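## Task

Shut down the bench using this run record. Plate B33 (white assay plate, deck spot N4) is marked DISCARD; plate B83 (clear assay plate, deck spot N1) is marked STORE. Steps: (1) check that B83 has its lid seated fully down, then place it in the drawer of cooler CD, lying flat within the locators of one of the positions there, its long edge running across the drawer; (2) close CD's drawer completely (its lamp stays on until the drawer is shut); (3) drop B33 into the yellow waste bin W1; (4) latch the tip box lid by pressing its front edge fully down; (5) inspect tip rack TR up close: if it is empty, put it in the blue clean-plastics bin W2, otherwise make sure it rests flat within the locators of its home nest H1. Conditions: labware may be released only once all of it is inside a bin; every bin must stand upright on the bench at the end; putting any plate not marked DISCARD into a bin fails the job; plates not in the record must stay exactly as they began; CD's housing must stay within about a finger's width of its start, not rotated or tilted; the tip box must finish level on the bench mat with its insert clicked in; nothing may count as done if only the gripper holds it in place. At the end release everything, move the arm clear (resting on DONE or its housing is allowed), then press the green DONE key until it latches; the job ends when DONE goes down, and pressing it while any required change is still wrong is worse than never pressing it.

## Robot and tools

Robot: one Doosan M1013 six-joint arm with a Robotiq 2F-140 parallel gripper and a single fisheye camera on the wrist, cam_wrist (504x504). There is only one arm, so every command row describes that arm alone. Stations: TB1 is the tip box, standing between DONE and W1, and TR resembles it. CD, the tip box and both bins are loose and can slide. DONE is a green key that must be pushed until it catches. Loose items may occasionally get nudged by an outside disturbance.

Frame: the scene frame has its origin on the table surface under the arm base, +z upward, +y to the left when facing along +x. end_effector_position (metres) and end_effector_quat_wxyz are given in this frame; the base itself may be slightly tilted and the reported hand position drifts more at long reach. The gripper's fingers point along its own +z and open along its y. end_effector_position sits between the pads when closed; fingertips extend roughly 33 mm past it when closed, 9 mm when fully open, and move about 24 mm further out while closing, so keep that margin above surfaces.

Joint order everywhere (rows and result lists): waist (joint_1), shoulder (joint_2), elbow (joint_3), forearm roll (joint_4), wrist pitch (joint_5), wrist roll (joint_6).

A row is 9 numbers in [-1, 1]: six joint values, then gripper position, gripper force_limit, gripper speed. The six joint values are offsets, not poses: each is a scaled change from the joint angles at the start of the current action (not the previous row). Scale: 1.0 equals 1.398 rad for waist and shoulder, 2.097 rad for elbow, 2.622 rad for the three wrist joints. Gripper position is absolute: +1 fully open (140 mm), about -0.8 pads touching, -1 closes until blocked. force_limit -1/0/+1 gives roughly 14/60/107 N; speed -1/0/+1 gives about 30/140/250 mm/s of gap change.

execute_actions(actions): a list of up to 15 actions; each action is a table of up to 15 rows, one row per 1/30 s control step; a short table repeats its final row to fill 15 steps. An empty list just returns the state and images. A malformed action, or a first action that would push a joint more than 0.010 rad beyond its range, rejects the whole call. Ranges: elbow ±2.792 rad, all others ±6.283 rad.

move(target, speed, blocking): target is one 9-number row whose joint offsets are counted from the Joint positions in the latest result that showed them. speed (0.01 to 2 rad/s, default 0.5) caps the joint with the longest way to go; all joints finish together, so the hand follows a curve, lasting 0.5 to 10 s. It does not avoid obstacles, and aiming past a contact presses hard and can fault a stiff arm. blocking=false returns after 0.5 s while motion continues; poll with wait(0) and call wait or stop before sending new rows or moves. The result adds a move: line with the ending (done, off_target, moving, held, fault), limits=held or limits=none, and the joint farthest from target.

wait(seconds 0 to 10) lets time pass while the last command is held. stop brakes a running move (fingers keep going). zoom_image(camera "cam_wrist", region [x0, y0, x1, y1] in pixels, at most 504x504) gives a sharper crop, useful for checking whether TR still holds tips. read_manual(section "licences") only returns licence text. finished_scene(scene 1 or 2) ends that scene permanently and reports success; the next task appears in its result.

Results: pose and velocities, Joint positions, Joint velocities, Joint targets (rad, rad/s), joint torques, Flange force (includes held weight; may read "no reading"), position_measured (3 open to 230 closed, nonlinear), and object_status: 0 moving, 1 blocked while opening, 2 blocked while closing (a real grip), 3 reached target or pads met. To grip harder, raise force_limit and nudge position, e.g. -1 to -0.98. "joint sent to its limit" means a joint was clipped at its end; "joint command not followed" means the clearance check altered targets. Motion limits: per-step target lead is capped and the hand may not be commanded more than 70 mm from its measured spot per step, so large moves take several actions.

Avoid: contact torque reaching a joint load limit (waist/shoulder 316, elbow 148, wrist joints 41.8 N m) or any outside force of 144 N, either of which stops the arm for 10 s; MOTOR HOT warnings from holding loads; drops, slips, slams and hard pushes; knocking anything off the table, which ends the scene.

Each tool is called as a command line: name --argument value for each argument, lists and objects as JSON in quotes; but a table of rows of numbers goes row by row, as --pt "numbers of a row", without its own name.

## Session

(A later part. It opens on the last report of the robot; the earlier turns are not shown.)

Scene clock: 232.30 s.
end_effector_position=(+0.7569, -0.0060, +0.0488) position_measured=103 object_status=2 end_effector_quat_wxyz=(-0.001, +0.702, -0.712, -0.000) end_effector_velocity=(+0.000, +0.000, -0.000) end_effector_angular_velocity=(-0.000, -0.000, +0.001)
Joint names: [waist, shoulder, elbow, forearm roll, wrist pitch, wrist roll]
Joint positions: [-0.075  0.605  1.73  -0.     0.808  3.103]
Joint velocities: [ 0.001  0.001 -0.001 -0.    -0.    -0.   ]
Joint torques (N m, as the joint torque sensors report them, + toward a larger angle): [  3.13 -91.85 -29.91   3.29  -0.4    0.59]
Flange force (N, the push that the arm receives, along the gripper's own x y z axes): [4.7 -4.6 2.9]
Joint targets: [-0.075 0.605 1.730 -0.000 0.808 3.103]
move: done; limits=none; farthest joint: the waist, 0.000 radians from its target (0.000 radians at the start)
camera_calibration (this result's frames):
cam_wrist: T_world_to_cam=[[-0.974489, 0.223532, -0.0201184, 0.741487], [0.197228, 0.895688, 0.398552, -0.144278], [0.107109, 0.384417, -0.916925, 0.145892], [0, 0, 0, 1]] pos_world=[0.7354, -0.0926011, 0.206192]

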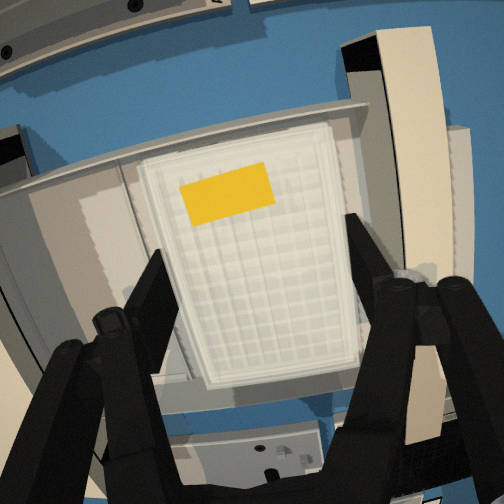

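Close enough; release and rise.

move --target '[0,0.0008,0.0002,0,-0.0006,0,-1,-0.3,-0.8]' --speed 0.01

move --target '[0,0,0,0,0,0,0.3,-0.3,-0.8]'

move --target '[0,-0.08,-0.022,0,0.0605,0,0.3,-0.3,-0.8]' --speed 0.15

zoom_image --camera "cam_wrist" --region '[100,70,380,350]'

Scene clock: 237.90 s.
end_effector_position=(+0.7569, -0.0060, +0.0478) position_measured=103 object_status=2 end_effector_quat_wxyz=(-0.001, +0.702, -0.712, -0.000) end_effector_velocity=(-0.001, -0.000, -0.000) end_effector_angular_velocity=(-0.000, +0.001, -0.000)
Joint names: [waist, shoulder, elbow, forearm roll, wrist pitch, wrist roll]
Joint positions: [-0.075  0.606  1.73  -0.     0.806  3.103]
Joint velocities: [-0.    -0.     0.001 -0.001 -0.     0.   ]
Joint torques (N m, as the joint torque sensors report them, + toward a larger angle): [  3.56 -93.32 -30.24   3.35  -0.46   0.52]
Flange force (N, the push that the arm receives, along the gripper's own x y z axes): [5.0 -4.7 4.1]
Joint targets: [-0.075 0.606 1.730 -0.000 0.806 3.103]
move: done; limits=none; farthest joint: the waist, 0.000 radians from its target (0.000 radians at the start)
camera_calibration (this result's frames):
cam_wrist: T_world_to_cam=[[-0.974488, 0.223532, -0.020154, 0.741457], [0.197214, 0.895689, 0.398558, -0.143864], [0.107142, 0.384416, -0.916922, 0.144939], [0, 0, 0, 1]] pos_world=[0.735384, -0.0925984, 0.205179]

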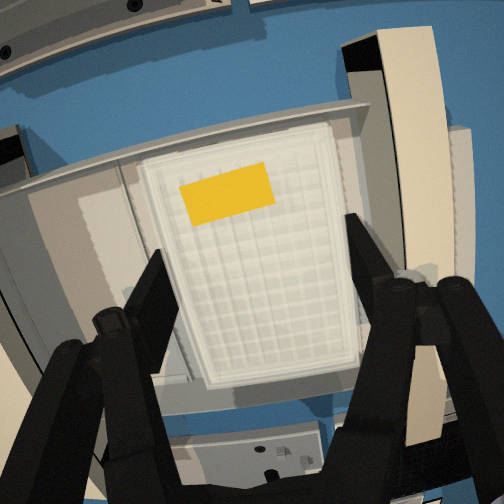

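Scene clock: 238.40 s.
end_effector_position=(+0.7569, -0.0060, +0.0478) position_measured=91 object_status=3 end_effector_quat_wxyz=(-0.001, +0.702, -0.712, -0.000) end_effector_velocity=(-0.001, +0.000, +0.000) end_effector_angular_velocity=(+0.001, +0.001, -0.000)
Joint names: [waist, shoulder, elbow, forearm roll, wrist pitch, wrist roll]
Joint positions: [-0.075  0.606  1.73  -0.     0.806  3.103]
Joint velocities: [ 0.    -0.     0.     0.001  0.001  0.   ]
Joint torques (N m, as the joint torque sensors report them, + toward a larger angle): [  3.05 -91.74 -29.4    3.11  -0.46   0.73]
Flange force (N, the push that the arm receives, along the gripper's own x y z axes): [4.6 -5.0 2.4]
Joint targets: [-0.075 0.606 1.730 -0.000 0.806 3.103]
move: done; limits=none; farthest joint: the waist, 0.000 radians from its target (0.000 radians at the start)
camera_calibration (this result's frames):
cam_wrist: T_world_to_cam=[[-0.974488, 0.223532, -0.0201517, 0.741455], [0.197214, 0.895689, 0.398558, -0.143863], [0.10714, 0.384416, -0.916922, 0.144938], [0, 0, 0, 1]] pos_world=[0.735382, -0.0925983, 0.205176]

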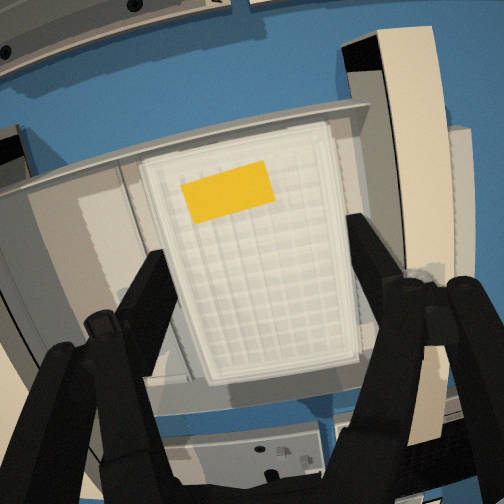

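Scene clock: 239.80 s.
end_effector_position=(+0.7533, -0.0060, +0.1522) position_measured=91 object_status=3 end_effector_quat_wxyz=(-0.001, +0.702, -0.712, -0.000) end_effector_velocity=(-0.000, +0.001, +0.001) end_effector_angular_velocity=(+0.000, -0.001, +0.002)
Joint names: [waist, shoulder, elbow, forearm roll, wrist pitch, wrist roll]
Joint positions: [-0.075  0.494  1.684 -0.     0.965  3.103]
Joint velocities: [ 0.001 -0.002 -0.     0.     0.001 -0.   ]
Joint torques (N m, as the joint torque sensors report them, + toward a larger angle): [  3.17 -86.44 -33.68   3.77  -0.36   0.57]
Flange force (N, the push that the arm receives, along the gripper's own x y z axes): [4.4 -5.5 1.7]
Joint targets: [-0.075 0.494 1.684 -0.000 0.965 3.103]
move: done; limits=none; farthest joint: the waist, 0.000 radians from its target (0.000 radians at the start)
camera_calibration (this result's frames):
cam_wrist: T_world_to_cam=[[-0.974492, 0.223573, -0.0195153, 0.74], [0.197513, 0.89568, 0.398429, -0.184986], [0.106557, 0.384411, -0.916992, 0.24152], [0, 0, 0, 1]] pos_world=[0.731925, -0.0925987, 0.309617]

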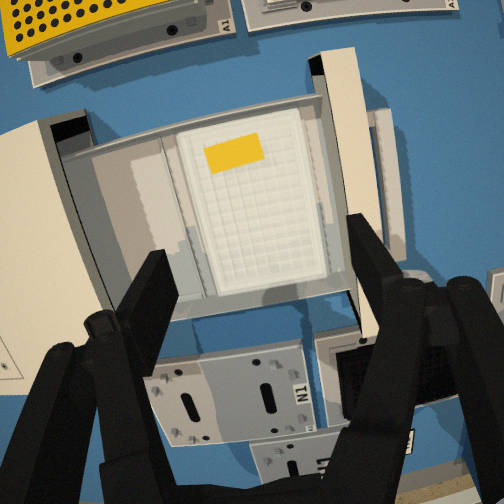

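Region (100, 70, 380, 350) of cam_wrist's 504x504 image, scaled by 1.800, with more detail than that image has.

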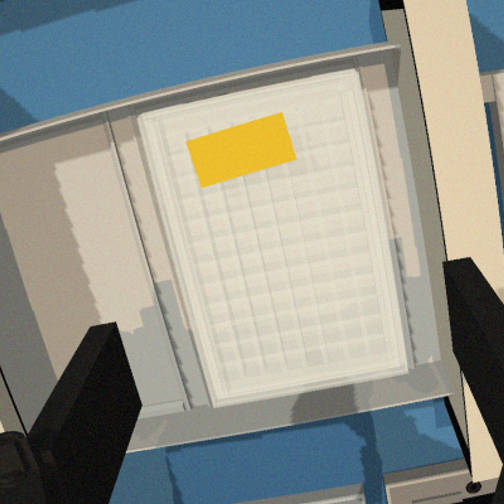

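move --target '[0,-0.1552,0.1438,0,-0.0328,0.598,-1,0,0]' --speed 1

move --target '[0,0.08,0.0267,0,-0.064,0,-1,0,0]' --speed 0.2

move --target '[0,0.1542,-0.179,0,0.061,0,-1,0,0]' --speed 0.12

Scene clock: 252.47 s.
end_effector_position=(+0.6010, +0.0021, +0.1648) position_measured=233 object_status=3 end_effector_quat_wxyz=(+0.001, +0.006, +1.000, +0.001) end_effector_velocity=(+0.000, +0.000, +0.001) end_effector_angular_velocity=(+0.001, -0.003, -0.002)
Joint names: [waist, shoulder, elbow, forearm roll, wrist pitch, wrist roll]
Joint positions: [-0.075  0.277  1.986 -0.     0.879  4.671]
Joint velocities: [-0.    -0.002  0.     0.001 -0.002  0.001]
Joint torques (N m, as the joint torque sensors report them, + toward a larger angle): [  3.57 -63.3  -32.39   3.61  -0.47   0.35]
Flange force (N, the push that the arm receives, along the gripper's own x y z axes): [-3.3 -6.5 2.2]
Joint targets: [-0.075 0.277 1.986 -0.000 0.879 4.671]
move: done; limits=none; farthest joint: the waist, 0.000 radians from its target (0.000 radians at the start)
camera_calibration (this result's frames):
cam_wrist: T_world_to_cam=[[0.220453, 0.97523, -0.0180667, -0.129984], [0.896285, -0.19523, 0.398195, -0.584834], [0.384804, -0.103976, -0.917123, 0.100031], [0, 0, 0, 1]] pos_world=[0.51434, 0.0229876, 0.32227]

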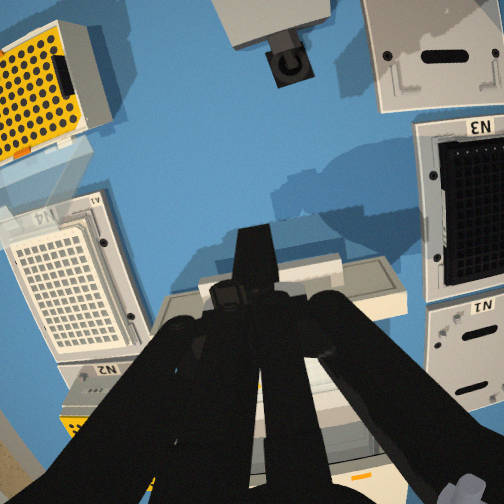

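Scene clock: 253.67 s.
end_effector_position=(+0.6010, +0.0023, +0.0753) position_measured=233 object_status=3 end_effector_quat_wxyz=(+0.001, +0.006, +1.000, +0.001) end_effector_velocity=(+0.001, +0.000, -0.001) end_effector_angular_velocity=(+0.001, -0.001, -0.001)
Joint names: [waist, shoulder, elbow, forearm roll, wrist pitch, wrist roll]
Joint positions: [-0.075  0.389  2.042 -0.     0.711  4.671]
Joint velocities: [ 0.     0.001 -0.     0.001 -0.002  0.   ]
Joint torques (N m, as the joint torque sensors report them, + toward a larger angle): [  2.77 -67.87 -26.54   2.99  -0.27   0.54]
Flange force (N, the push that the arm receives, along the gripper's own x y z axes): [-3.3 -5.5 1.5]
Joint targets: [-0.075 0.389 2.042 -0.000 0.711 4.671]
move: done; limits=none; farthest joint: the waist, 0.000 radians from its target (0.000 radians at the start)
camera_calibration (this result's frames):
cam_wrist: T_world_to_cam=[[0.220422, 0.975238, -0.0180308, -0.13175], [0.896302, -0.19522, 0.398161, -0.549164], [0.384782, -0.103925, -0.917138, 0.0179647], [0, 0, 0, 1]] pos_world=[0.514345, 0.0231465, 0.232757]

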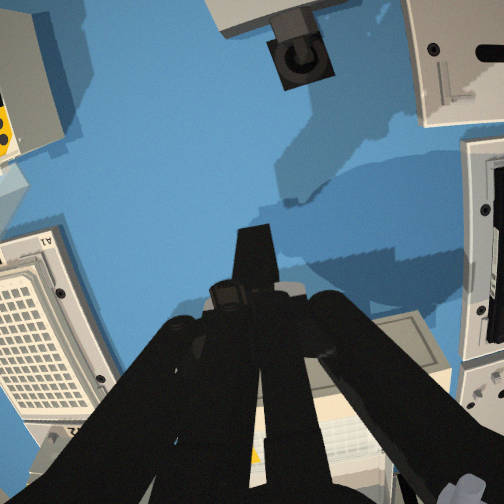

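Scene clock: 257.13 s.
end_effector_position=(+0.7807, -0.0074, +0.0755) position_measured=233 object_status=3 end_effector_quat_wxyz=(+0.001, +0.006, +1.000, +0.001) end_effector_velocity=(+0.000, -0.000, -0.000) end_effector_angular_velocity=(-0.001, +0.001, +0.001)
Joint names: [waist, shoulder, elbow, forearm roll, wrist pitch, wrist roll]
Joint positions: [-0.075  0.604  1.666 -0.     0.871  4.671]
Joint velocities: [ 0.     0.001 -0.001 -0.001  0.001 -0.   ]
Joint torques (N m, as the joint torque sensors report them, + toward a larger angle): [  1.86 -94.95 -32.52   3.37  -0.75   0.49]
Flange force (N, the push that the arm receives, along the gripper's own x y z axes): [-4.8 -2.9 4.3]
Joint targets: [-0.075 0.604 1.666 -0.000 0.871 4.671]
move: done; limits=none; farthest joint: the waist, 0.000 radians from its target (0.000 radians at the start)
camera_calibration (this result's frames):
cam_wrist: T_world_to_cam=[[0.220459, 0.975228, -0.0180889, -0.16197], [0.896339, -0.195242, 0.398066, -0.712214], [0.384673, -0.103971, -0.917178, -0.0519744], [0, 0, 0, 1]] pos_world=[0.694086, 0.0135001, 0.232908]

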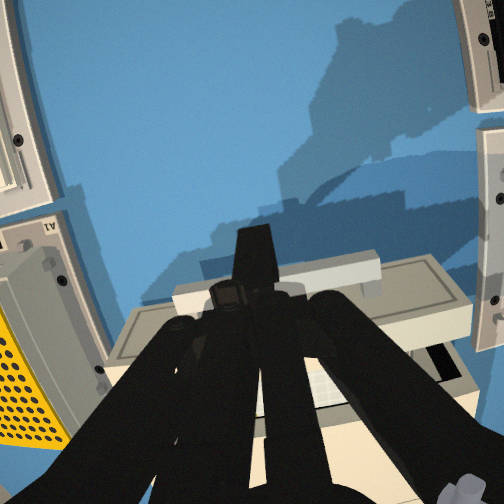

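move --target '[0,0.0107,-0.013,0,0.0047,0,-1,0,0]' --speed 0.04

move --target '[0,0.0045,-0.0055,0,0.002,0,-1,0,0]' --speed 0.02

Scene clock: 262.40 s.
end_effector_position=(+0.7926, -0.0080, +0.0754) position_measured=233 object_status=3 end_effector_quat_wxyz=(+0.001, +0.006, +1.000, +0.001) end_effector_velocity=(+0.000, +0.001, -0.000) end_effector_angular_velocity=(+0.002, +0.001, -0.000)
Joint names: [waist, shoulder, elbow, forearm roll, wrist pitch, wrist roll]
Joint positions: [-0.075  0.619  1.639 -0.     0.883  4.671]
Joint velocities: [ 0.001  0.001 -0.001  0.002  0.001  0.   ]
Joint torques (N m, as the joint torque sensors report them, + toward a larger angle): [  2.58 -94.6  -32.72   3.43  -0.81   0.67]
Flange force (N, the push that the arm receives, along the gripper's own x y z axes): [-2.7 -3.8 1.9]
Joint targets: [-0.075 0.619 1.639 -0.000 0.883 4.671]
move: done; limits=none; farthest joint: the waist, 0.000 radians from its target (0.000 radians at the start)
camera_calibration (this result's frames):
cam_wrist: T_world_to_cam=[[0.220462, 0.975228, -0.0180957, -0.163981], [0.896348, -0.195245, 0.398045, -0.723046], [0.384651, -0.103974, -0.917187, -0.0566414], [0, 0, 0, 1]] pos_world=[0.70604, 0.0128586, 0.232887]

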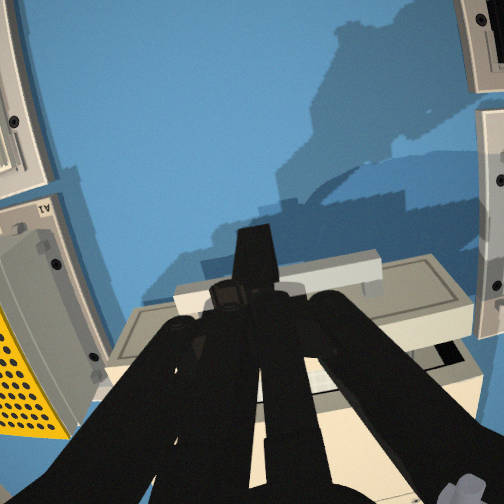

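Scene clock: 263.20 s.
end_effector_position=(+0.7976, -0.0083, +0.0754) position_measured=233 object_status=3 end_effector_quat_wxyz=(+0.001, +0.006, +1.000, +0.001) end_effector_velocity=(-0.001, -0.000, -0.000) end_effector_angular_velocity=(-0.000, +0.002, +0.000)
Joint names: [waist, shoulder, elbow, forearm roll, wrist pitch, wrist roll]
Joint positions: [-0.075  0.625  1.627 -0.     0.889  4.671]
Joint velocities: [-0.     0.     0.    -0.001  0.001  0.   ]
Joint torques (N m, as the joint torque sensors report them, + toward a larger angle): [  3.29 -96.11 -32.17   3.42  -0.82   0.6 ]
Flange force (N, the push that the arm receives, along the gripper's own x y z axes): [-5.0 -4.6 2.0]
Joint targets: [-0.075 0.625 1.627 -0.000 0.889 4.671]
move: done; limits=none; farthest joint: the waist, 0.000 radians from its target (0.000 radians at the start)
camera_calibration (this result's frames):
cam_wrist: T_world_to_cam=[[0.220464, 0.975227, -0.0180973, -0.164823], [0.89635, -0.195246, 0.398041, -0.727583], [0.384647, -0.103975, -0.917189, -0.0585885], [0, 0, 0, 1]] pos_world=[0.711042, 0.0125903, 0.232888]

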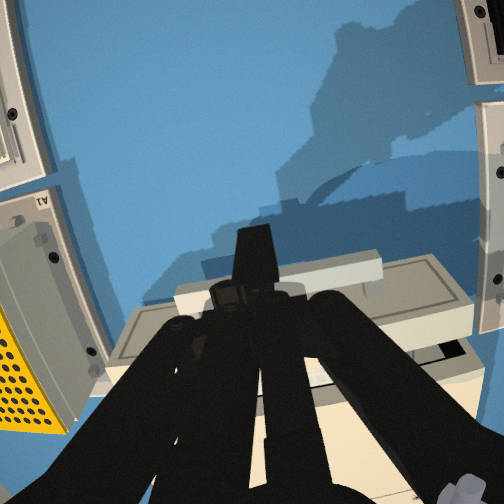

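move --target '[0,0.0082,-0.01,0,0.0036,0,-1,0,0]' --speed 0.03

move --target '[0,0.0037,-0.0045,0,0.0016,0,-1,0,0]' --speed 0.02

Scene clock: 268.13 s.
end_effector_position=(+0.8067, -0.0088, +0.0754) position_measured=233 object_status=3 end_effector_quat_wxyz=(+0.001, +0.006, +1.000, +0.001) end_effector_velocity=(-0.001, +0.001, -0.001) end_effector_angular_velocity=(+0.001, +0.002, +0.001)
Joint names: [waist, shoulder, elbow, forearm roll, wrist pitch, wrist roll]
Joint positions: [-0.075  0.637  1.607 -0.     0.898  4.671]
Joint velocities: [ 0.001  0.     0.001  0.001  0.001 -0.   ]
Joint torques (N m, as the joint torque sensors report them, + toward a larger angle): [  2.09 -95.53 -32.57   3.43  -0.64   0.57]
Flange force (N, the push that the arm receives, along the gripper's own x y z axes): [-1.9 -2.9 0.2]
Joint targets: [-0.075 0.637 1.607 -0.000 0.898 4.671]
move: done; limits=none; farthest joint: the elbow, 0.001 radians from its target (0.021 radians at the start)
camera_calibration (this result's frames):
cam_wrist: T_world_to_cam=[[0.220467, 0.975227, -0.0180886, -0.16635], [0.896324, -0.195246, 0.398099, -0.735764], [0.384705, -0.103981, -0.917164, -0.0622119], [0, 0, 0, 1]] pos_world=[0.720091, 0.0121049, 0.232839]

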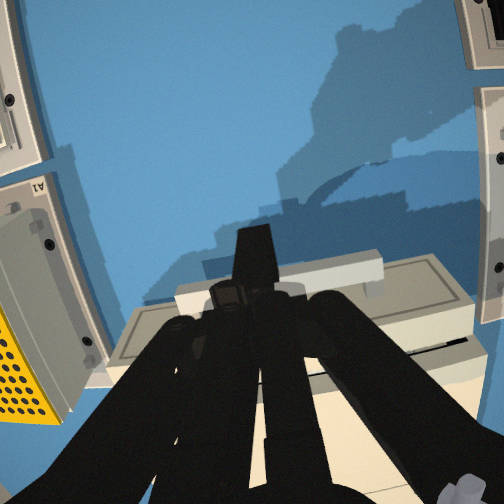

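Scene clock: 268.83 s.
end_effector_position=(+0.8108, -0.0090, +0.0753) position_measured=233 object_status=3 end_effector_quat_wxyz=(+0.001, +0.006, +1.000, +0.001) end_effector_velocity=(-0.000, +0.000, -0.000) end_effector_angular_velocity=(+0.000, +0.002, -0.000)
Joint names: [waist, shoulder, elbow, forearm roll, wrist pitch, wrist roll]
Joint positions: [-0.075  0.642  1.597 -0.     0.902  4.671]
Joint velocities: [ 0.     0.001 -0.001  0.     0.001  0.   ]
Joint torques (N m, as the joint torque sensors report them, + toward a larger angle): [  3.56 -97.28 -32.47   3.59  -0.46   0.61]
Flange force (N, the push that the arm receives, along the gripper's own x y z axes): [-4.5 -5.2 2.7]
Joint targets: [-0.075 0.642 1.597 -0.000 0.902 4.671]
move: done; limits=none; farthest joint: the waist, 0.000 radians from its target (0.000 radians at the start)
camera_calibration (this result's frames):
cam_wrist: T_world_to_cam=[[0.220469, 0.975226, -0.0180783, -0.167035], [0.896296, -0.195245, 0.398161, -0.739411], [0.384767, -0.103986, -0.917137, -0.063887], [0, 0, 0, 1]] pos_world=[0.72414, 0.0118876, 0.232792]

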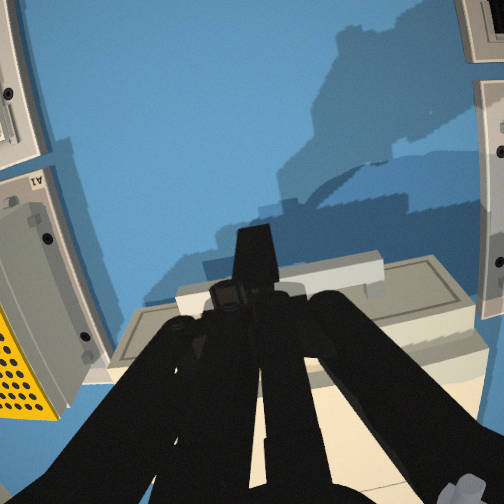

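move --target '[0,-0.12,0,0,0.064,0,0.8,0,0]' --speed 0.3

move --target '[-0.1495,0.0728,-0.0706,0,0.018,-0.08,0.8,0,0]' --speed 0.4

zoom_image --camera "cam_wrist" --region '[130,70,390,330]'

Scene clock: 275.63 s.
end_effector_position=(+0.7742, -0.0073, +0.2084) position_measured=28 object_status=3 end_effector_quat_wxyz=(+0.001, +0.006, +1.000, +0.001) end_effector_velocity=(+0.000, +0.000, +0.000) end_effector_angular_velocity=(+0.000, -0.001, -0.000)
Joint names: [waist, shoulder, elbow, forearm roll, wrist pitch, wrist roll]
Joint positions: [-0.075  0.474  1.597 -0.     1.07   4.671]
Joint velocities: [-0.    -0.     0.     0.    -0.001  0.   ]
Joint torques (N m, as the joint torque sensors report them, + toward a larger angle): [  3.18 -85.73 -36.63   4.11  -0.38   0.68]
Flange force (N, the push that the arm receives, along the gripper's own x y z axes): [-3.2 -5.0 1.6]
Joint targets: [-0.075 0.474 1.597 -0.000 1.070 4.671]
move: done; limits=none; farthest joint: the waist, 0.000 radians from its target (0.000 radians at the start)
camera_calibration (this result's frames):
cam_wrist: T_world_to_cam=[[0.220518, 0.975215, -0.0181109, -0.158279], [0.896288, -0.195277, 0.398164, -0.759306], [0.384758, -0.104035, -0.917136, 0.0724325], [0, 0, 0, 1]] pos_world=[0.687591, 0.013617, 0.365892]

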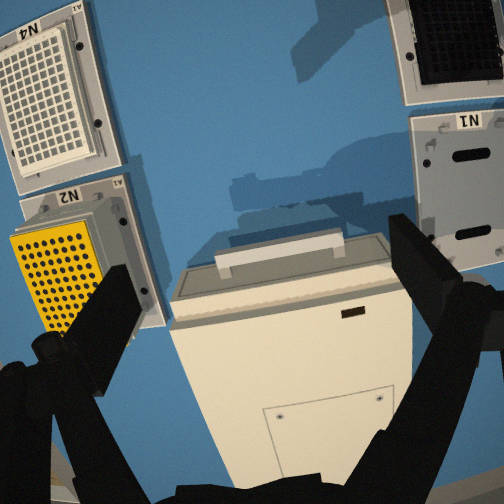

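Scene clock: 276.60 s.
end_effector_position=(+0.8198, -0.1849, +0.1996) position_measured=28 object_status=3 end_effector_quat_wxyz=(+0.000, +0.005, +1.000, +0.001) end_effector_velocity=(-0.000, -0.001, -0.001) end_effector_angular_velocity=(-0.001, +0.001, -0.000)
Joint names: [waist, shoulder, elbow, forearm roll, wrist pitch, wrist roll]
Joint positions: [-0.284  0.576  1.449 -0.     1.117  4.461]
Joint velocities: [-0.001  0.001 -0.001 -0.001  0.    -0.   ]
Joint torques (N m, as the joint torque sensors report them, + toward a larger angle): [  1.45 -96.32 -36.14   4.19  -0.43   0.53]
Flange force (N, the push that the arm receives, along the gripper's own x y z axes): [-6.9 -3.8 0.4]
Joint targets: [-0.284 0.576 1.449 -0.000 1.117 4.461]
move: done; limits=none; farthest joint: the waist, 0.000 radians from its target (0.209 radians at the start)
camera_calibration (this result's frames):
cam_wrist: T_world_to_cam=[[0.219804, 0.975376, -0.0181229, 0.00536181], [0.896792, -0.194713, 0.397304, -0.831459], [0.383991, -0.103582, -0.917508, 0.0290802], [0, 0, 0, 1]] pos_world=[0.733301, -0.164114, 0.35712]

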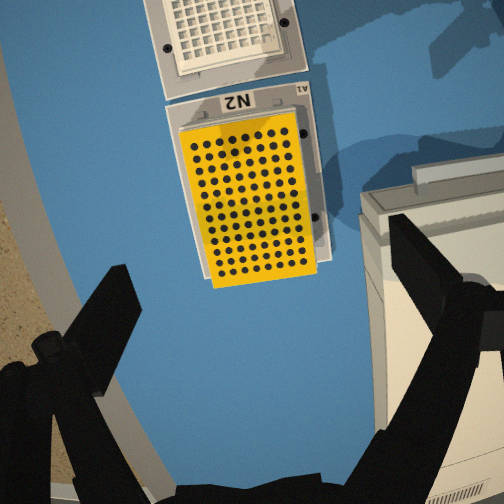

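Region (130, 70, 390, 330) of cam_wrist's 504x504 image, scaled by 1.938, with more detail than that image has.

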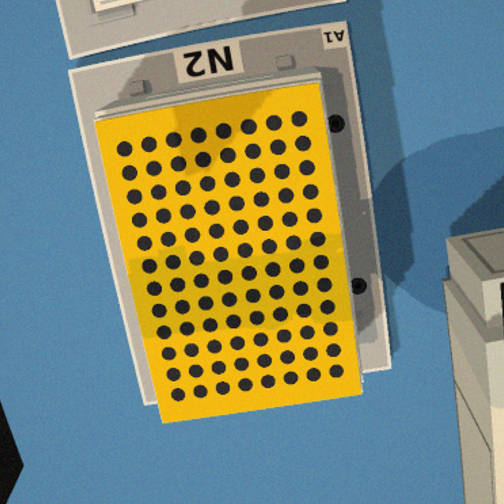

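move --target '[-0.0043,0.076,0.0296,0,-0.0645,0,0.6,0,0]' --speed 0.12

zoom_image --camera "cam_wrist" --region '[100,90,420,410]'

Scene clock: 283.80 s.
end_effector_position=(+0.8239, -0.1910, +0.0802) position_measured=53 object_status=3 end_effector_quat_wxyz=(+0.001, +0.008, +1.000, +0.001) end_effector_velocity=(-0.000, +0.000, -0.002) end_effector_angular_velocity=(+0.002, +0.001, -0.001)
Joint names: [waist, shoulder, elbow, forearm roll, wrist pitch, wrist roll]
Joint positions: [-0.29   0.682  1.511 -0.     0.948  4.461]
Joint velocities: [-0.     0.003  0.     0.001 -0.001  0.   ]
Joint torques (N m, as the joint torque sensors report them, + toward a larger angle): [   2.91 -101.87  -33.75    3.61   -0.43    0.56]
Flange force (N, the push that the arm receives, along the gripper's own x y z axes): [-3.7 -4.9 2.5]
Joint targets: [-0.290 0.682 1.511 -0.000 0.948 4.461]
move: done; limits=none; farthest joint: the waist, 0.000 radians from its target (0.006 radians at the start)
camera_calibration (this result's frames):
cam_wrist: T_world_to_cam=[[0.225596, 0.974052, -0.0181192, 0.00323462], [0.895321, -0.199958, 0.398016, -0.788775], [0.384065, -0.106013, -0.9172, -0.0832452], [0, 0, 0, 1]] pos_world=[0.737449, -0.169697, 0.237651]

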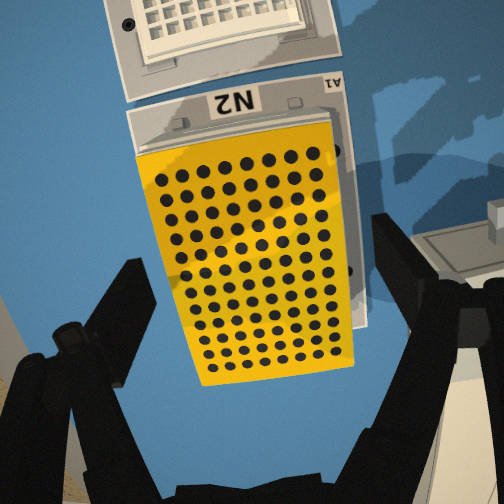

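Region (100, 90, 420, 410) of cam_wrist's 504x504 image, scaled by 1.575, with more detail than that image has.

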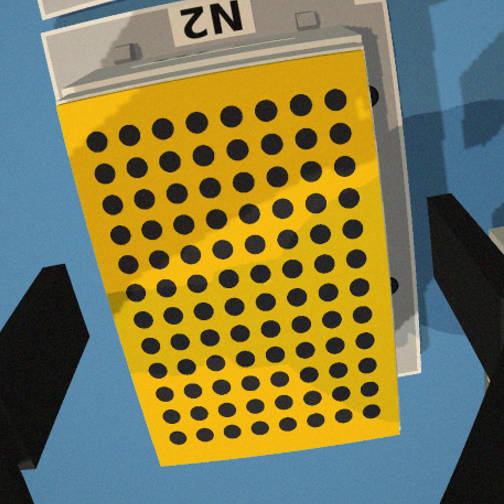

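move --target '[-0.001,0,0,0,0,-0.012,-1,-0.4,-0.7]' --speed 0.1

move --target '[0,-0.12,-0.03,0,0.088,0,-1,-0.4,-0.7]' --speed 0.3

move --target '[0.585,-0.2604,0.2453,0,-0.057,0.32,-1,-0.4,-0.7]' --speed 0.6

Scene clock: 293.00 s.
end_effector_position=(+0.8237, -0.1922, +0.0801) position_measured=103 object_status=2 end_effector_quat_wxyz=(+0.001, -0.007, +1.000, +0.001) end_effector_velocity=(+0.000, +0.000, +0.001) end_effector_angular_velocity=(-0.000, -0.001, +0.001)
Joint names: [waist, shoulder, elbow, forearm roll, wrist pitch, wrist roll]
Joint positions: [-0.292  0.682  1.511 -0.     0.948  4.429]
Joint velocities: [ 0.    -0.001 -0.001  0.     0.001 -0.001]
Joint torques (N m, as the joint torque sensors report them, + toward a larger angle): [ -4.72 -75.   -23.54  -0.18  -3.    -0.67]
Flange force (N, the push that the arm receives, along the gripper's own x y z axes): [1.0 7.1 -31.4]
Joint targets: [-0.292 0.682 1.511 -0.000 0.948 4.429]
move: done; limits=none; farthest joint: the waist, 0.000 radians from its target (0.001 radians at the start)
camera_calibration (this result's frames):
cam_wrist: T_world_to_cam=[[0.196257, 0.980385, -0.0181255, 0.0297814], [0.900915, -0.172989, 0.398028, -0.788164], [0.387085, -0.0944451, -0.917194, -0.0835669], [0, 0, 0, 1]] pos_world=[0.736571, -0.173434, 0.237604]

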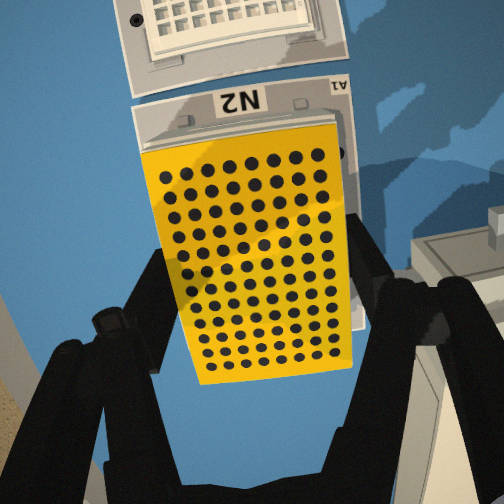

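Scene clock: 294.17 s.
end_effector_position=(+0.8010, -0.1862, +0.2510) position_measured=103 object_status=2 end_effector_quat_wxyz=(+0.001, -0.007, +1.000, +0.001) end_effector_velocity=(+0.000, -0.002, -0.001) end_effector_angular_velocity=(+0.000, +0.000, -0.001)
Joint names: [waist, shoulder, elbow, forearm roll, wrist pitch, wrist roll]
Joint positions: [-0.292  0.515  1.448 -0.     1.179  4.429]
Joint velocities: [-0.002  0.002 -0.002 -0.     0.    -0.001]
Joint torques (N m, as the joint torque sensors report them, + toward a larger angle): [  3.01 -93.69 -38.67   4.34  -0.53   0.58]
Flange force (N, the push that the arm receives, along the gripper's own x y z axes): [-5.7 -6.2 2.5]
Joint targets: [-0.292 0.515 1.448 -0.000 1.179 4.429]
move: done; limits=none; farthest joint: the waist, 0.000 radians from its target (0.000 radians at the start)
camera_calibration (this result's frames):
cam_wrist: T_world_to_cam=[[0.196301, 0.980376, -0.0181581, 0.0314807], [0.900939, -0.173024, 0.397959, -0.834705], [0.387007, -0.0944789, -0.917224, 0.0825978], [0, 0, 0, 1]] pos_world=[0.713873, -0.167483, 0.408511]

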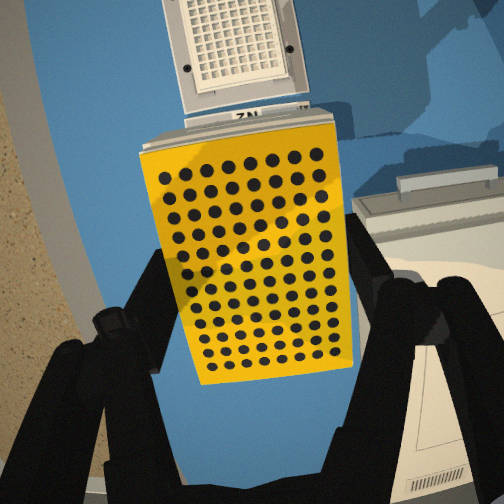

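Scene clock: 296.03 s.
end_effector_position=(+0.4697, +0.3268, +0.2498) position_measured=103 object_status=2 end_effector_quat_wxyz=(+0.000, +0.004, +1.000, +0.000) end_effector_velocity=(-0.001, +0.000, +0.000) end_effector_angular_velocity=(+0.001, +0.001, -0.001)
Joint names: [waist, shoulder, elbow, forearm roll, wrist pitch, wrist roll]
Joint positions: [ 0.526  0.151  1.963 -0.     1.029  5.268]
Joint velocities: [ 0.    -0.001  0.001  0.001  0.001  0.001]
Joint torques (N m, as the joint torque sensors report them, + toward a larger angle): [  4.5  -54.02 -35.07   3.85  -0.45   0.59]
Flange force (N, the push that the arm receives, along the gripper's own x y z axes): [-9.8 -4.6 1.0]
Joint targets: [0.526 0.151 1.963 -0.000 1.029 5.268]
move: done; limits=none; farthest joint: the waist, 0.000 radians from its target (0.818 radians at the start)
camera_calibration (this result's frames):
cam_wrist: T_world_to_cam=[[0.216783, 0.97604, -0.0187393, -0.414506], [0.897368, -0.191679, 0.397479, -0.439065], [0.384363, -0.102983, -0.91742, 0.262161], [0, 0, 0, 1]] pos_world=[0.383096, 0.347413, 0.407263]

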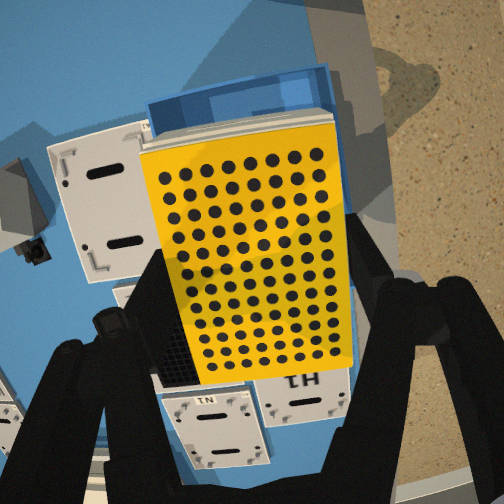

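move --target '[0.011,0.0891,0.0398,0,-0.08,0.006,-1,-0.4,-0.7]' --speed 0.15

Scene clock: 302.40 s.
end_effector_position=(+0.4699, +0.3374, +0.1408) position_measured=103 object_status=2 end_effector_quat_wxyz=(+0.001, +0.004, +1.000, +0.001) end_effector_velocity=(-0.001, +0.000, -0.001) end_effector_angular_velocity=(-0.000, +0.001, +0.000)
Joint names: [waist, shoulder, elbow, forearm roll, wrist pitch, wrist roll]
Joint positions: [ 0.541  0.275  2.046 -0.     0.82   5.284]
Joint velocities: [ 0.001  0.001  0.002  0.001 -0.001  0.   ]
Joint torques (N m, as the joint torque sensors report them, + toward a larger angle): [  2.27 -62.6  -30.35   3.36  -0.32   0.57]
Flange force (N, the push that the arm receives, along the gripper's own x y z axes): [-7.2 -0.7 4.3]
Joint targets: [0.541 0.275 2.046 -0.000 0.820 5.284]
move: done; limits=none; farthest joint: the waist, 0.000 radians from its target (0.015 radians at the start)
camera_calibration (this result's frames):
cam_wrist: T_world_to_cam=[[0.217097, 0.975993, -0.0175151, -0.427263], [0.896742, -0.192316, 0.398583, -0.393552], [0.385646, -0.102238, -0.916965, 0.162338], [0, 0, 0, 1]] pos_world=[0.383067, 0.357917, 0.298237]

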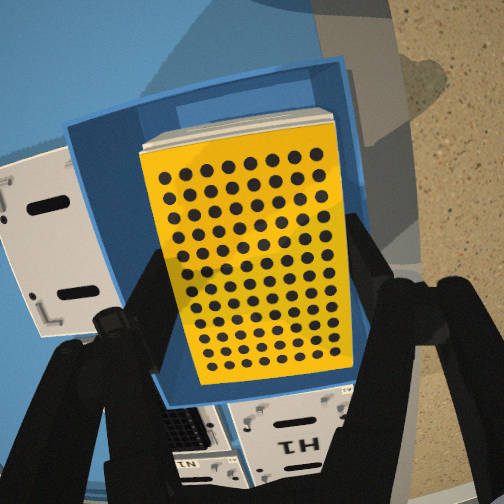

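move --target '[-0.012,-0.004,0.005,0,-0.002,-0.006,-1,-0.4,-0.7]' --speed 0.05

move --target '[0,0.032,0.011,0,-0.0256,0,-1,-0.4,-0.7]' --speed 0.06

Scene clock: 308.80 s.
end_effector_position=(+0.4711, +0.3269, +0.1398) position_measured=103 object_status=2 end_effector_quat_wxyz=(+0.001, +0.005, +1.000, +0.001) end_effector_velocity=(+0.000, -0.001, +0.000) end_effector_angular_velocity=(-0.000, +0.000, -0.001)
Joint names: [waist, shoulder, elbow, forearm roll, wrist pitch, wrist roll]
Joint positions: [ 0.525  0.27   2.057 -0.     0.814  5.268]
Joint velocities: [-0.002 -0.001  0.001 -0.     0.001 -0.001]
Joint torques (N m, as the joint torque sensors report them, + toward a larger angle): [  2.58 -61.32 -29.84   3.39  -0.51   0.82]
Flange force (N, the push that the arm receives, along the gripper's own x y z axes): [-8.1 -1.7 3.0]
Joint targets: [0.525 0.270 2.057 -0.000 0.814 5.268]
move: done; limits=none; farthest joint: the waist, 0.000 radians from its target (0.017 radians at the start)
camera_calibration (this result's frames):
cam_wrist: T_world_to_cam=[[0.21812, 0.975769, -0.0172849, -0.417687], [0.896423, -0.193319, 0.398815, -0.395821], [0.38581, -0.102484, -0.916869, 0.159777], [0, 0, 0, 1]] pos_world=[0.384285, 0.347421, 0.297134]

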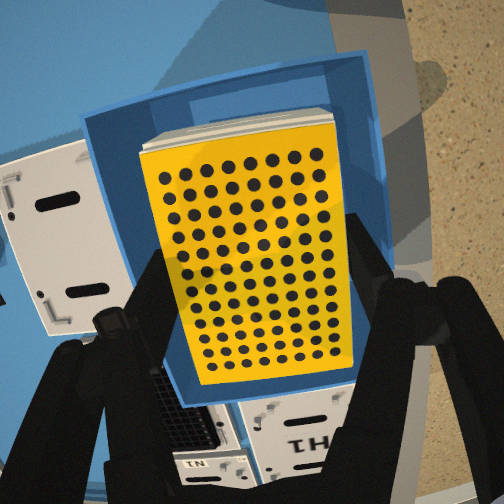

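Scene clock: 310.20 s.
end_effector_position=(+0.4707, +0.3266, +0.1051) position_measured=103 object_status=2 end_effector_quat_wxyz=(+0.001, +0.005, +1.000, +0.001) end_effector_velocity=(+0.000, +0.000, -0.000) end_effector_angular_velocity=(-0.000, +0.001, -0.000)
Joint names: [waist, shoulder, elbow, forearm roll, wrist pitch, wrist roll]
Joint positions: [ 0.525  0.314  2.08  -0.     0.747  5.268]
Joint velocities: [ 0.     0.001 -0.001  0.     0.     0.   ]
Joint torques (N m, as the joint torque sensors report them, + toward a larger angle): [  2.24 -64.71 -28.36   3.12  -0.33   0.6 ]
Flange force (N, the push that the arm receives, along the gripper's own x y z axes): [-7.6 -0.7 5.4]
Joint targets: [0.525 0.314 2.080 -0.000 0.747 5.268]
move: done; limits=none; farthest joint: the waist, 0.000 radians from its target (0.000 radians at the start)
camera_calibration (this result's frames):
cam_wrist: T_world_to_cam=[[0.218095, 0.975766, -0.0177478, -0.4179], [0.896662, -0.193169, 0.39835, -0.381764], [0.385268, -0.102792, -0.917062, 0.128521], [0, 0, 0, 1]] pos_world=[0.383941, 0.347238, 0.26252]

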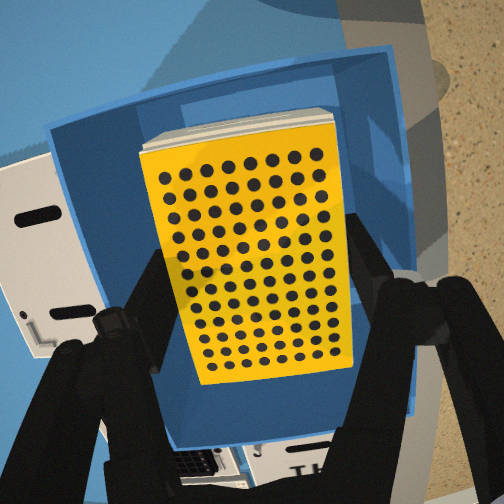

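move --target '[0,0,0,0,0,0,0.3,-0.4,-0.7]'

move --target '[0,-0.117,-0.056,0,0.1075,0,0.3,-0.4,-0.7]' --speed 0.4

move --target '[-0.6316,0,0,0,0,-0.341,1,0,0]' --speed 0.7

Scene clock: 317.43 s.
end_effector_position=(+0.4707, +0.3266, +0.1051) position_measured=91 object_status=3 end_effector_quat_wxyz=(+0.001, +0.005, +1.000, +0.001) end_effector_velocity=(-0.001, -0.000, -0.000) end_effector_angular_velocity=(+0.000, +0.001, -0.001)
Joint names: [waist, shoulder, elbow, forearm roll, wrist pitch, wrist roll]
Joint positions: [ 0.525  0.314  2.08  -0.     0.747  5.268]
Joint velocities: [ 0.    -0.     0.001  0.001 -0.     0.   ]
Joint torques (N m, as the joint torque sensors report them, + toward a larger angle): [  2.75 -63.56 -27.8    3.13  -0.34   0.58]
Flange force (N, the push that the arm receives, along the gripper's own x y z axes): [-7.7 -1.6 3.9]
Joint targets: [0.525 0.314 2.080 -0.000 0.747 5.268]
move: done; limits=none; farthest joint: the waist, 0.000 radians from its target (0.000 radians at the start)
camera_calibration (this result's frames):
cam_wrist: T_world_to_cam=[[0.218087, 0.975768, -0.0177593, -0.417895], [0.89667, -0.193158, 0.398339, -0.381754], [0.385256, -0.102797, -0.917067, 0.128512], [0, 0, 0, 1]] pos_world=[0.383935, 0.34724, 0.2625]

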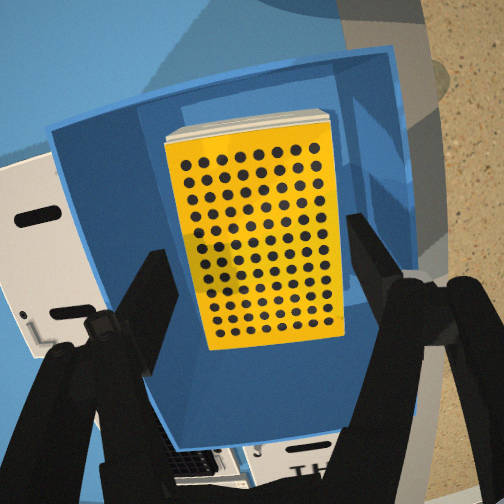

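Scene clock: 318.57 s.
end_effector_position=(+0.4704, +0.3263, +0.2499) position_measured=91 object_status=3 end_effector_quat_wxyz=(+0.001, +0.005, +1.000, +0.001) end_effector_velocity=(+0.000, -0.000, +0.001) end_effector_angular_velocity=(-0.001, -0.002, +0.001)
Joint names: [waist, shoulder, elbow, forearm roll, wrist pitch, wrist roll]
Joint positions: [ 0.525  0.151  1.962 -0.     1.029  5.268]
Joint velocities: [ 0.    -0.001 -0.    -0.002  0.     0.   ]
Joint torques (N m, as the joint torque sensors report them, + toward a larger angle): [  2.7  -54.82 -35.34   3.93  -0.27   0.61]
Flange force (N, the push that the arm receives, along the gripper's own x y z axes): [-7.8 -1.5 2.0]
Joint targets: [0.525 0.151 1.962 -0.000 1.029 5.268]
move: done; limits=none; farthest joint: the waist, 0.000 radians from its target (0.000 radians at the start)
camera_calibration (this result's frames):
cam_wrist: T_world_to_cam=[[0.218144, 0.975743, -0.0183851, -0.414847], [0.89693, -0.193029, 0.397815, -0.439304], [0.384617, -0.103271, -0.917281, 0.26186], [0, 0, 0, 1]] pos_world=[0.383806, 0.347029, 0.407334]

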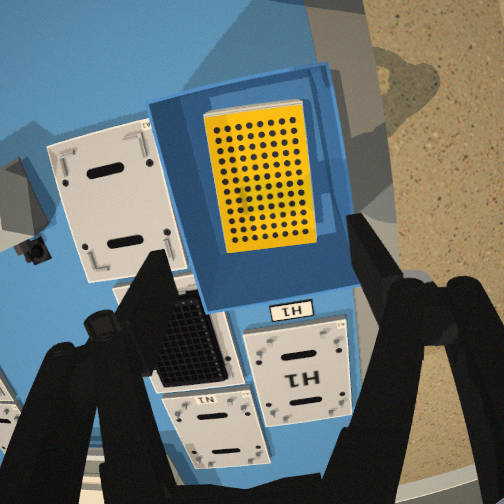

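Scene clock: 320.33 s.
end_effector_position=(+0.5509, -0.1565, +0.2492) position_measured=3 object_status=3 end_effector_quat_wxyz=(+0.000, -0.001, +1.000, +0.001) end_effector_velocity=(-0.001, +0.000, -0.001) end_effector_angular_velocity=(-0.001, +0.000, +0.001)
Joint names: [waist, shoulder, elbow, forearm roll, wrist pitch, wrist roll]
Joint positions: [-0.358  0.151  1.962 -0.     1.029  4.374]
Joint velocities: [ 0.    -0.     0.002 -0.001 -0.001 -0.001]
Joint torques (N m, as the joint torque sensors report them, + toward a larger angle): [  3.45 -54.19 -35.08   3.8   -0.45   0.63]
Flange force (N, the push that the arm receives, along the gripper's own x y z axes): [-2.9 -7.7 0.9]
Joint targets: [-0.358 0.151 1.962 -0.000 1.029 4.374]
move: done; limits=none; farthest joint: the waist, 0.000 radians from its target (0.883 radians at the start)
camera_calibration (this result's frames):
cam_wrist: T_world_to_cam=[[0.207497, 0.978069, -0.0180656, 0.0448782], [0.899078, -0.183397, 0.397522, -0.604023], [0.38549, -0.0987271, -0.917415, 0.180687], [0, 0, 0, 1]] pos_world=[0.464099, -0.136831, 0.406687]

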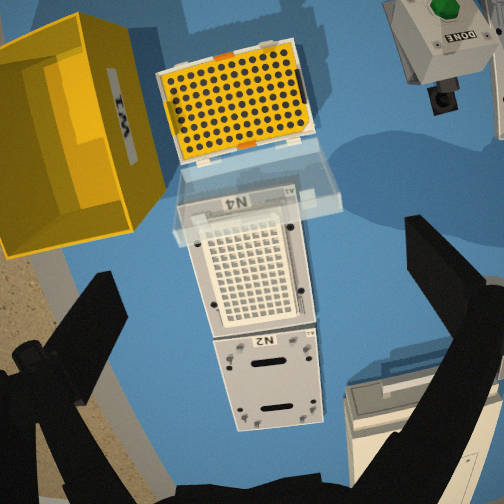

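zoom_image --camera "cam_wrist" --region '[140,20,360,260]'

Region (140, 20, 360, 260) of cam_wrist's 504x504 image, scaled by 2.100, with more detail than that image has; it fills the left 462 columns of this view, and the rest is white.

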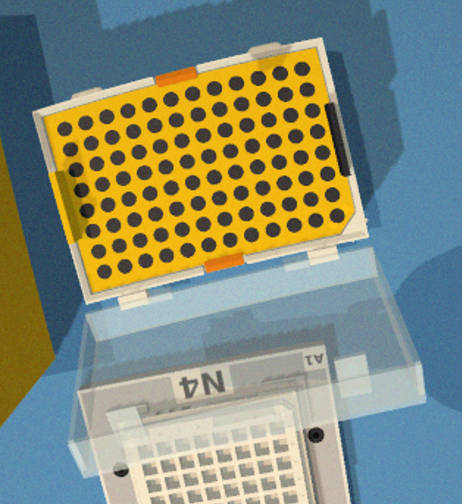

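move --target '[-0.0443,-0.036,0.08,0,-0.045,-0.024,-1,0,0]' --speed 0.3

move --target '[0,0.101,0.039,0,-0.085,0,-1,0,0]' --speed 0.15

Scene clock: 338.03 s.
end_effector_position=(+0.4777, -0.1639, +0.1989) position_measured=233 object_status=3 end_effector_quat_wxyz=(+0.001, -0.001, +1.000, +0.001) end_effector_velocity=(+0.001, +0.000, +0.001) end_effector_angular_velocity=(+0.000, -0.003, -0.001)
Joint names: [waist, shoulder, elbow, forearm roll, wrist pitch, wrist roll]
Joint positions: [-0.42   0.1    2.13  -0.     0.911  4.312]
Joint velocities: [ 0.001 -0.001 -0.001  0.002 -0.001  0.   ]
Joint torques (N m, as the joint torque sensors report them, + toward a larger angle): [  3.77 -46.95 -32.77   3.58  -0.49   0.54]
Flange force (N, the push that the arm receives, along the gripper's own x y z axes): [-2.1 -9.3 2.6]
Joint targets: [-0.420 0.100 2.130 -0.000 0.911 4.312]
move: done; limits=none; farthest joint: the waist, 0.000 radians from its target (0.062 radians at the start)
camera_calibration (this result's frames):
cam_wrist: T_world_to_cam=[[0.206518, 0.978275, -0.0181116, 0.0668994], [0.899069, -0.18243, 0.397987, -0.519468], [0.386037, -0.0984752, -0.917212, 0.161762], [0, 0, 0, 1]] pos_world=[0.390776, -0.144283, 0.356323]

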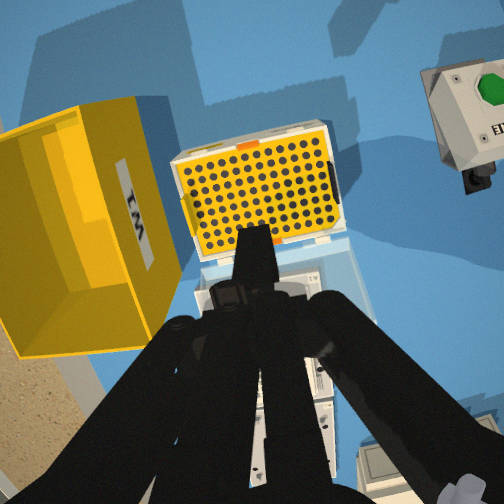

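Scene clock: 339.87 s.
end_effector_position=(+0.4773, -0.1635, +0.0948) position_measured=233 object_status=3 end_effector_quat_wxyz=(+0.001, -0.001, +1.000, +0.001) end_effector_velocity=(-0.000, +0.000, -0.000) end_effector_angular_velocity=(-0.000, -0.000, -0.000)
Joint names: [waist, shoulder, elbow, forearm roll, wrist pitch, wrist roll]
Joint positions: [-0.42   0.242  2.212 -0.     0.688  4.312]
Joint velocities: [-0.    -0.     0.001  0.    -0.001 -0.   ]
Joint torques (N m, as the joint torque sensors report them, + toward a larger angle): [  2.63 -54.15 -26.62   2.92  -0.49   0.42]
Flange force (N, the push that the arm receives, along the gripper's own x y z axes): [-1.2 -6.7 3.3]
Joint targets: [-0.420 0.242 2.212 -0.000 0.688 4.312]
move: done; limits=none; farthest joint: the waist, 0.000 radians from its target (0.000 radians at the start)
camera_calibration (this result's frames):
cam_wrist: T_world_to_cam=[[0.206465, 0.978288, -0.0180333, 0.0647186], [0.899126, -0.182424, 0.397863, -0.477664], [0.385934, -0.0983589, -0.917268, 0.0665564], [0, 0, 0, 1]] pos_world=[0.390431, -0.143904, 0.252262]

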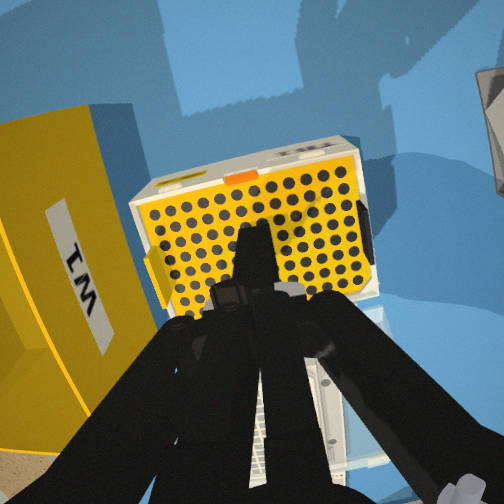

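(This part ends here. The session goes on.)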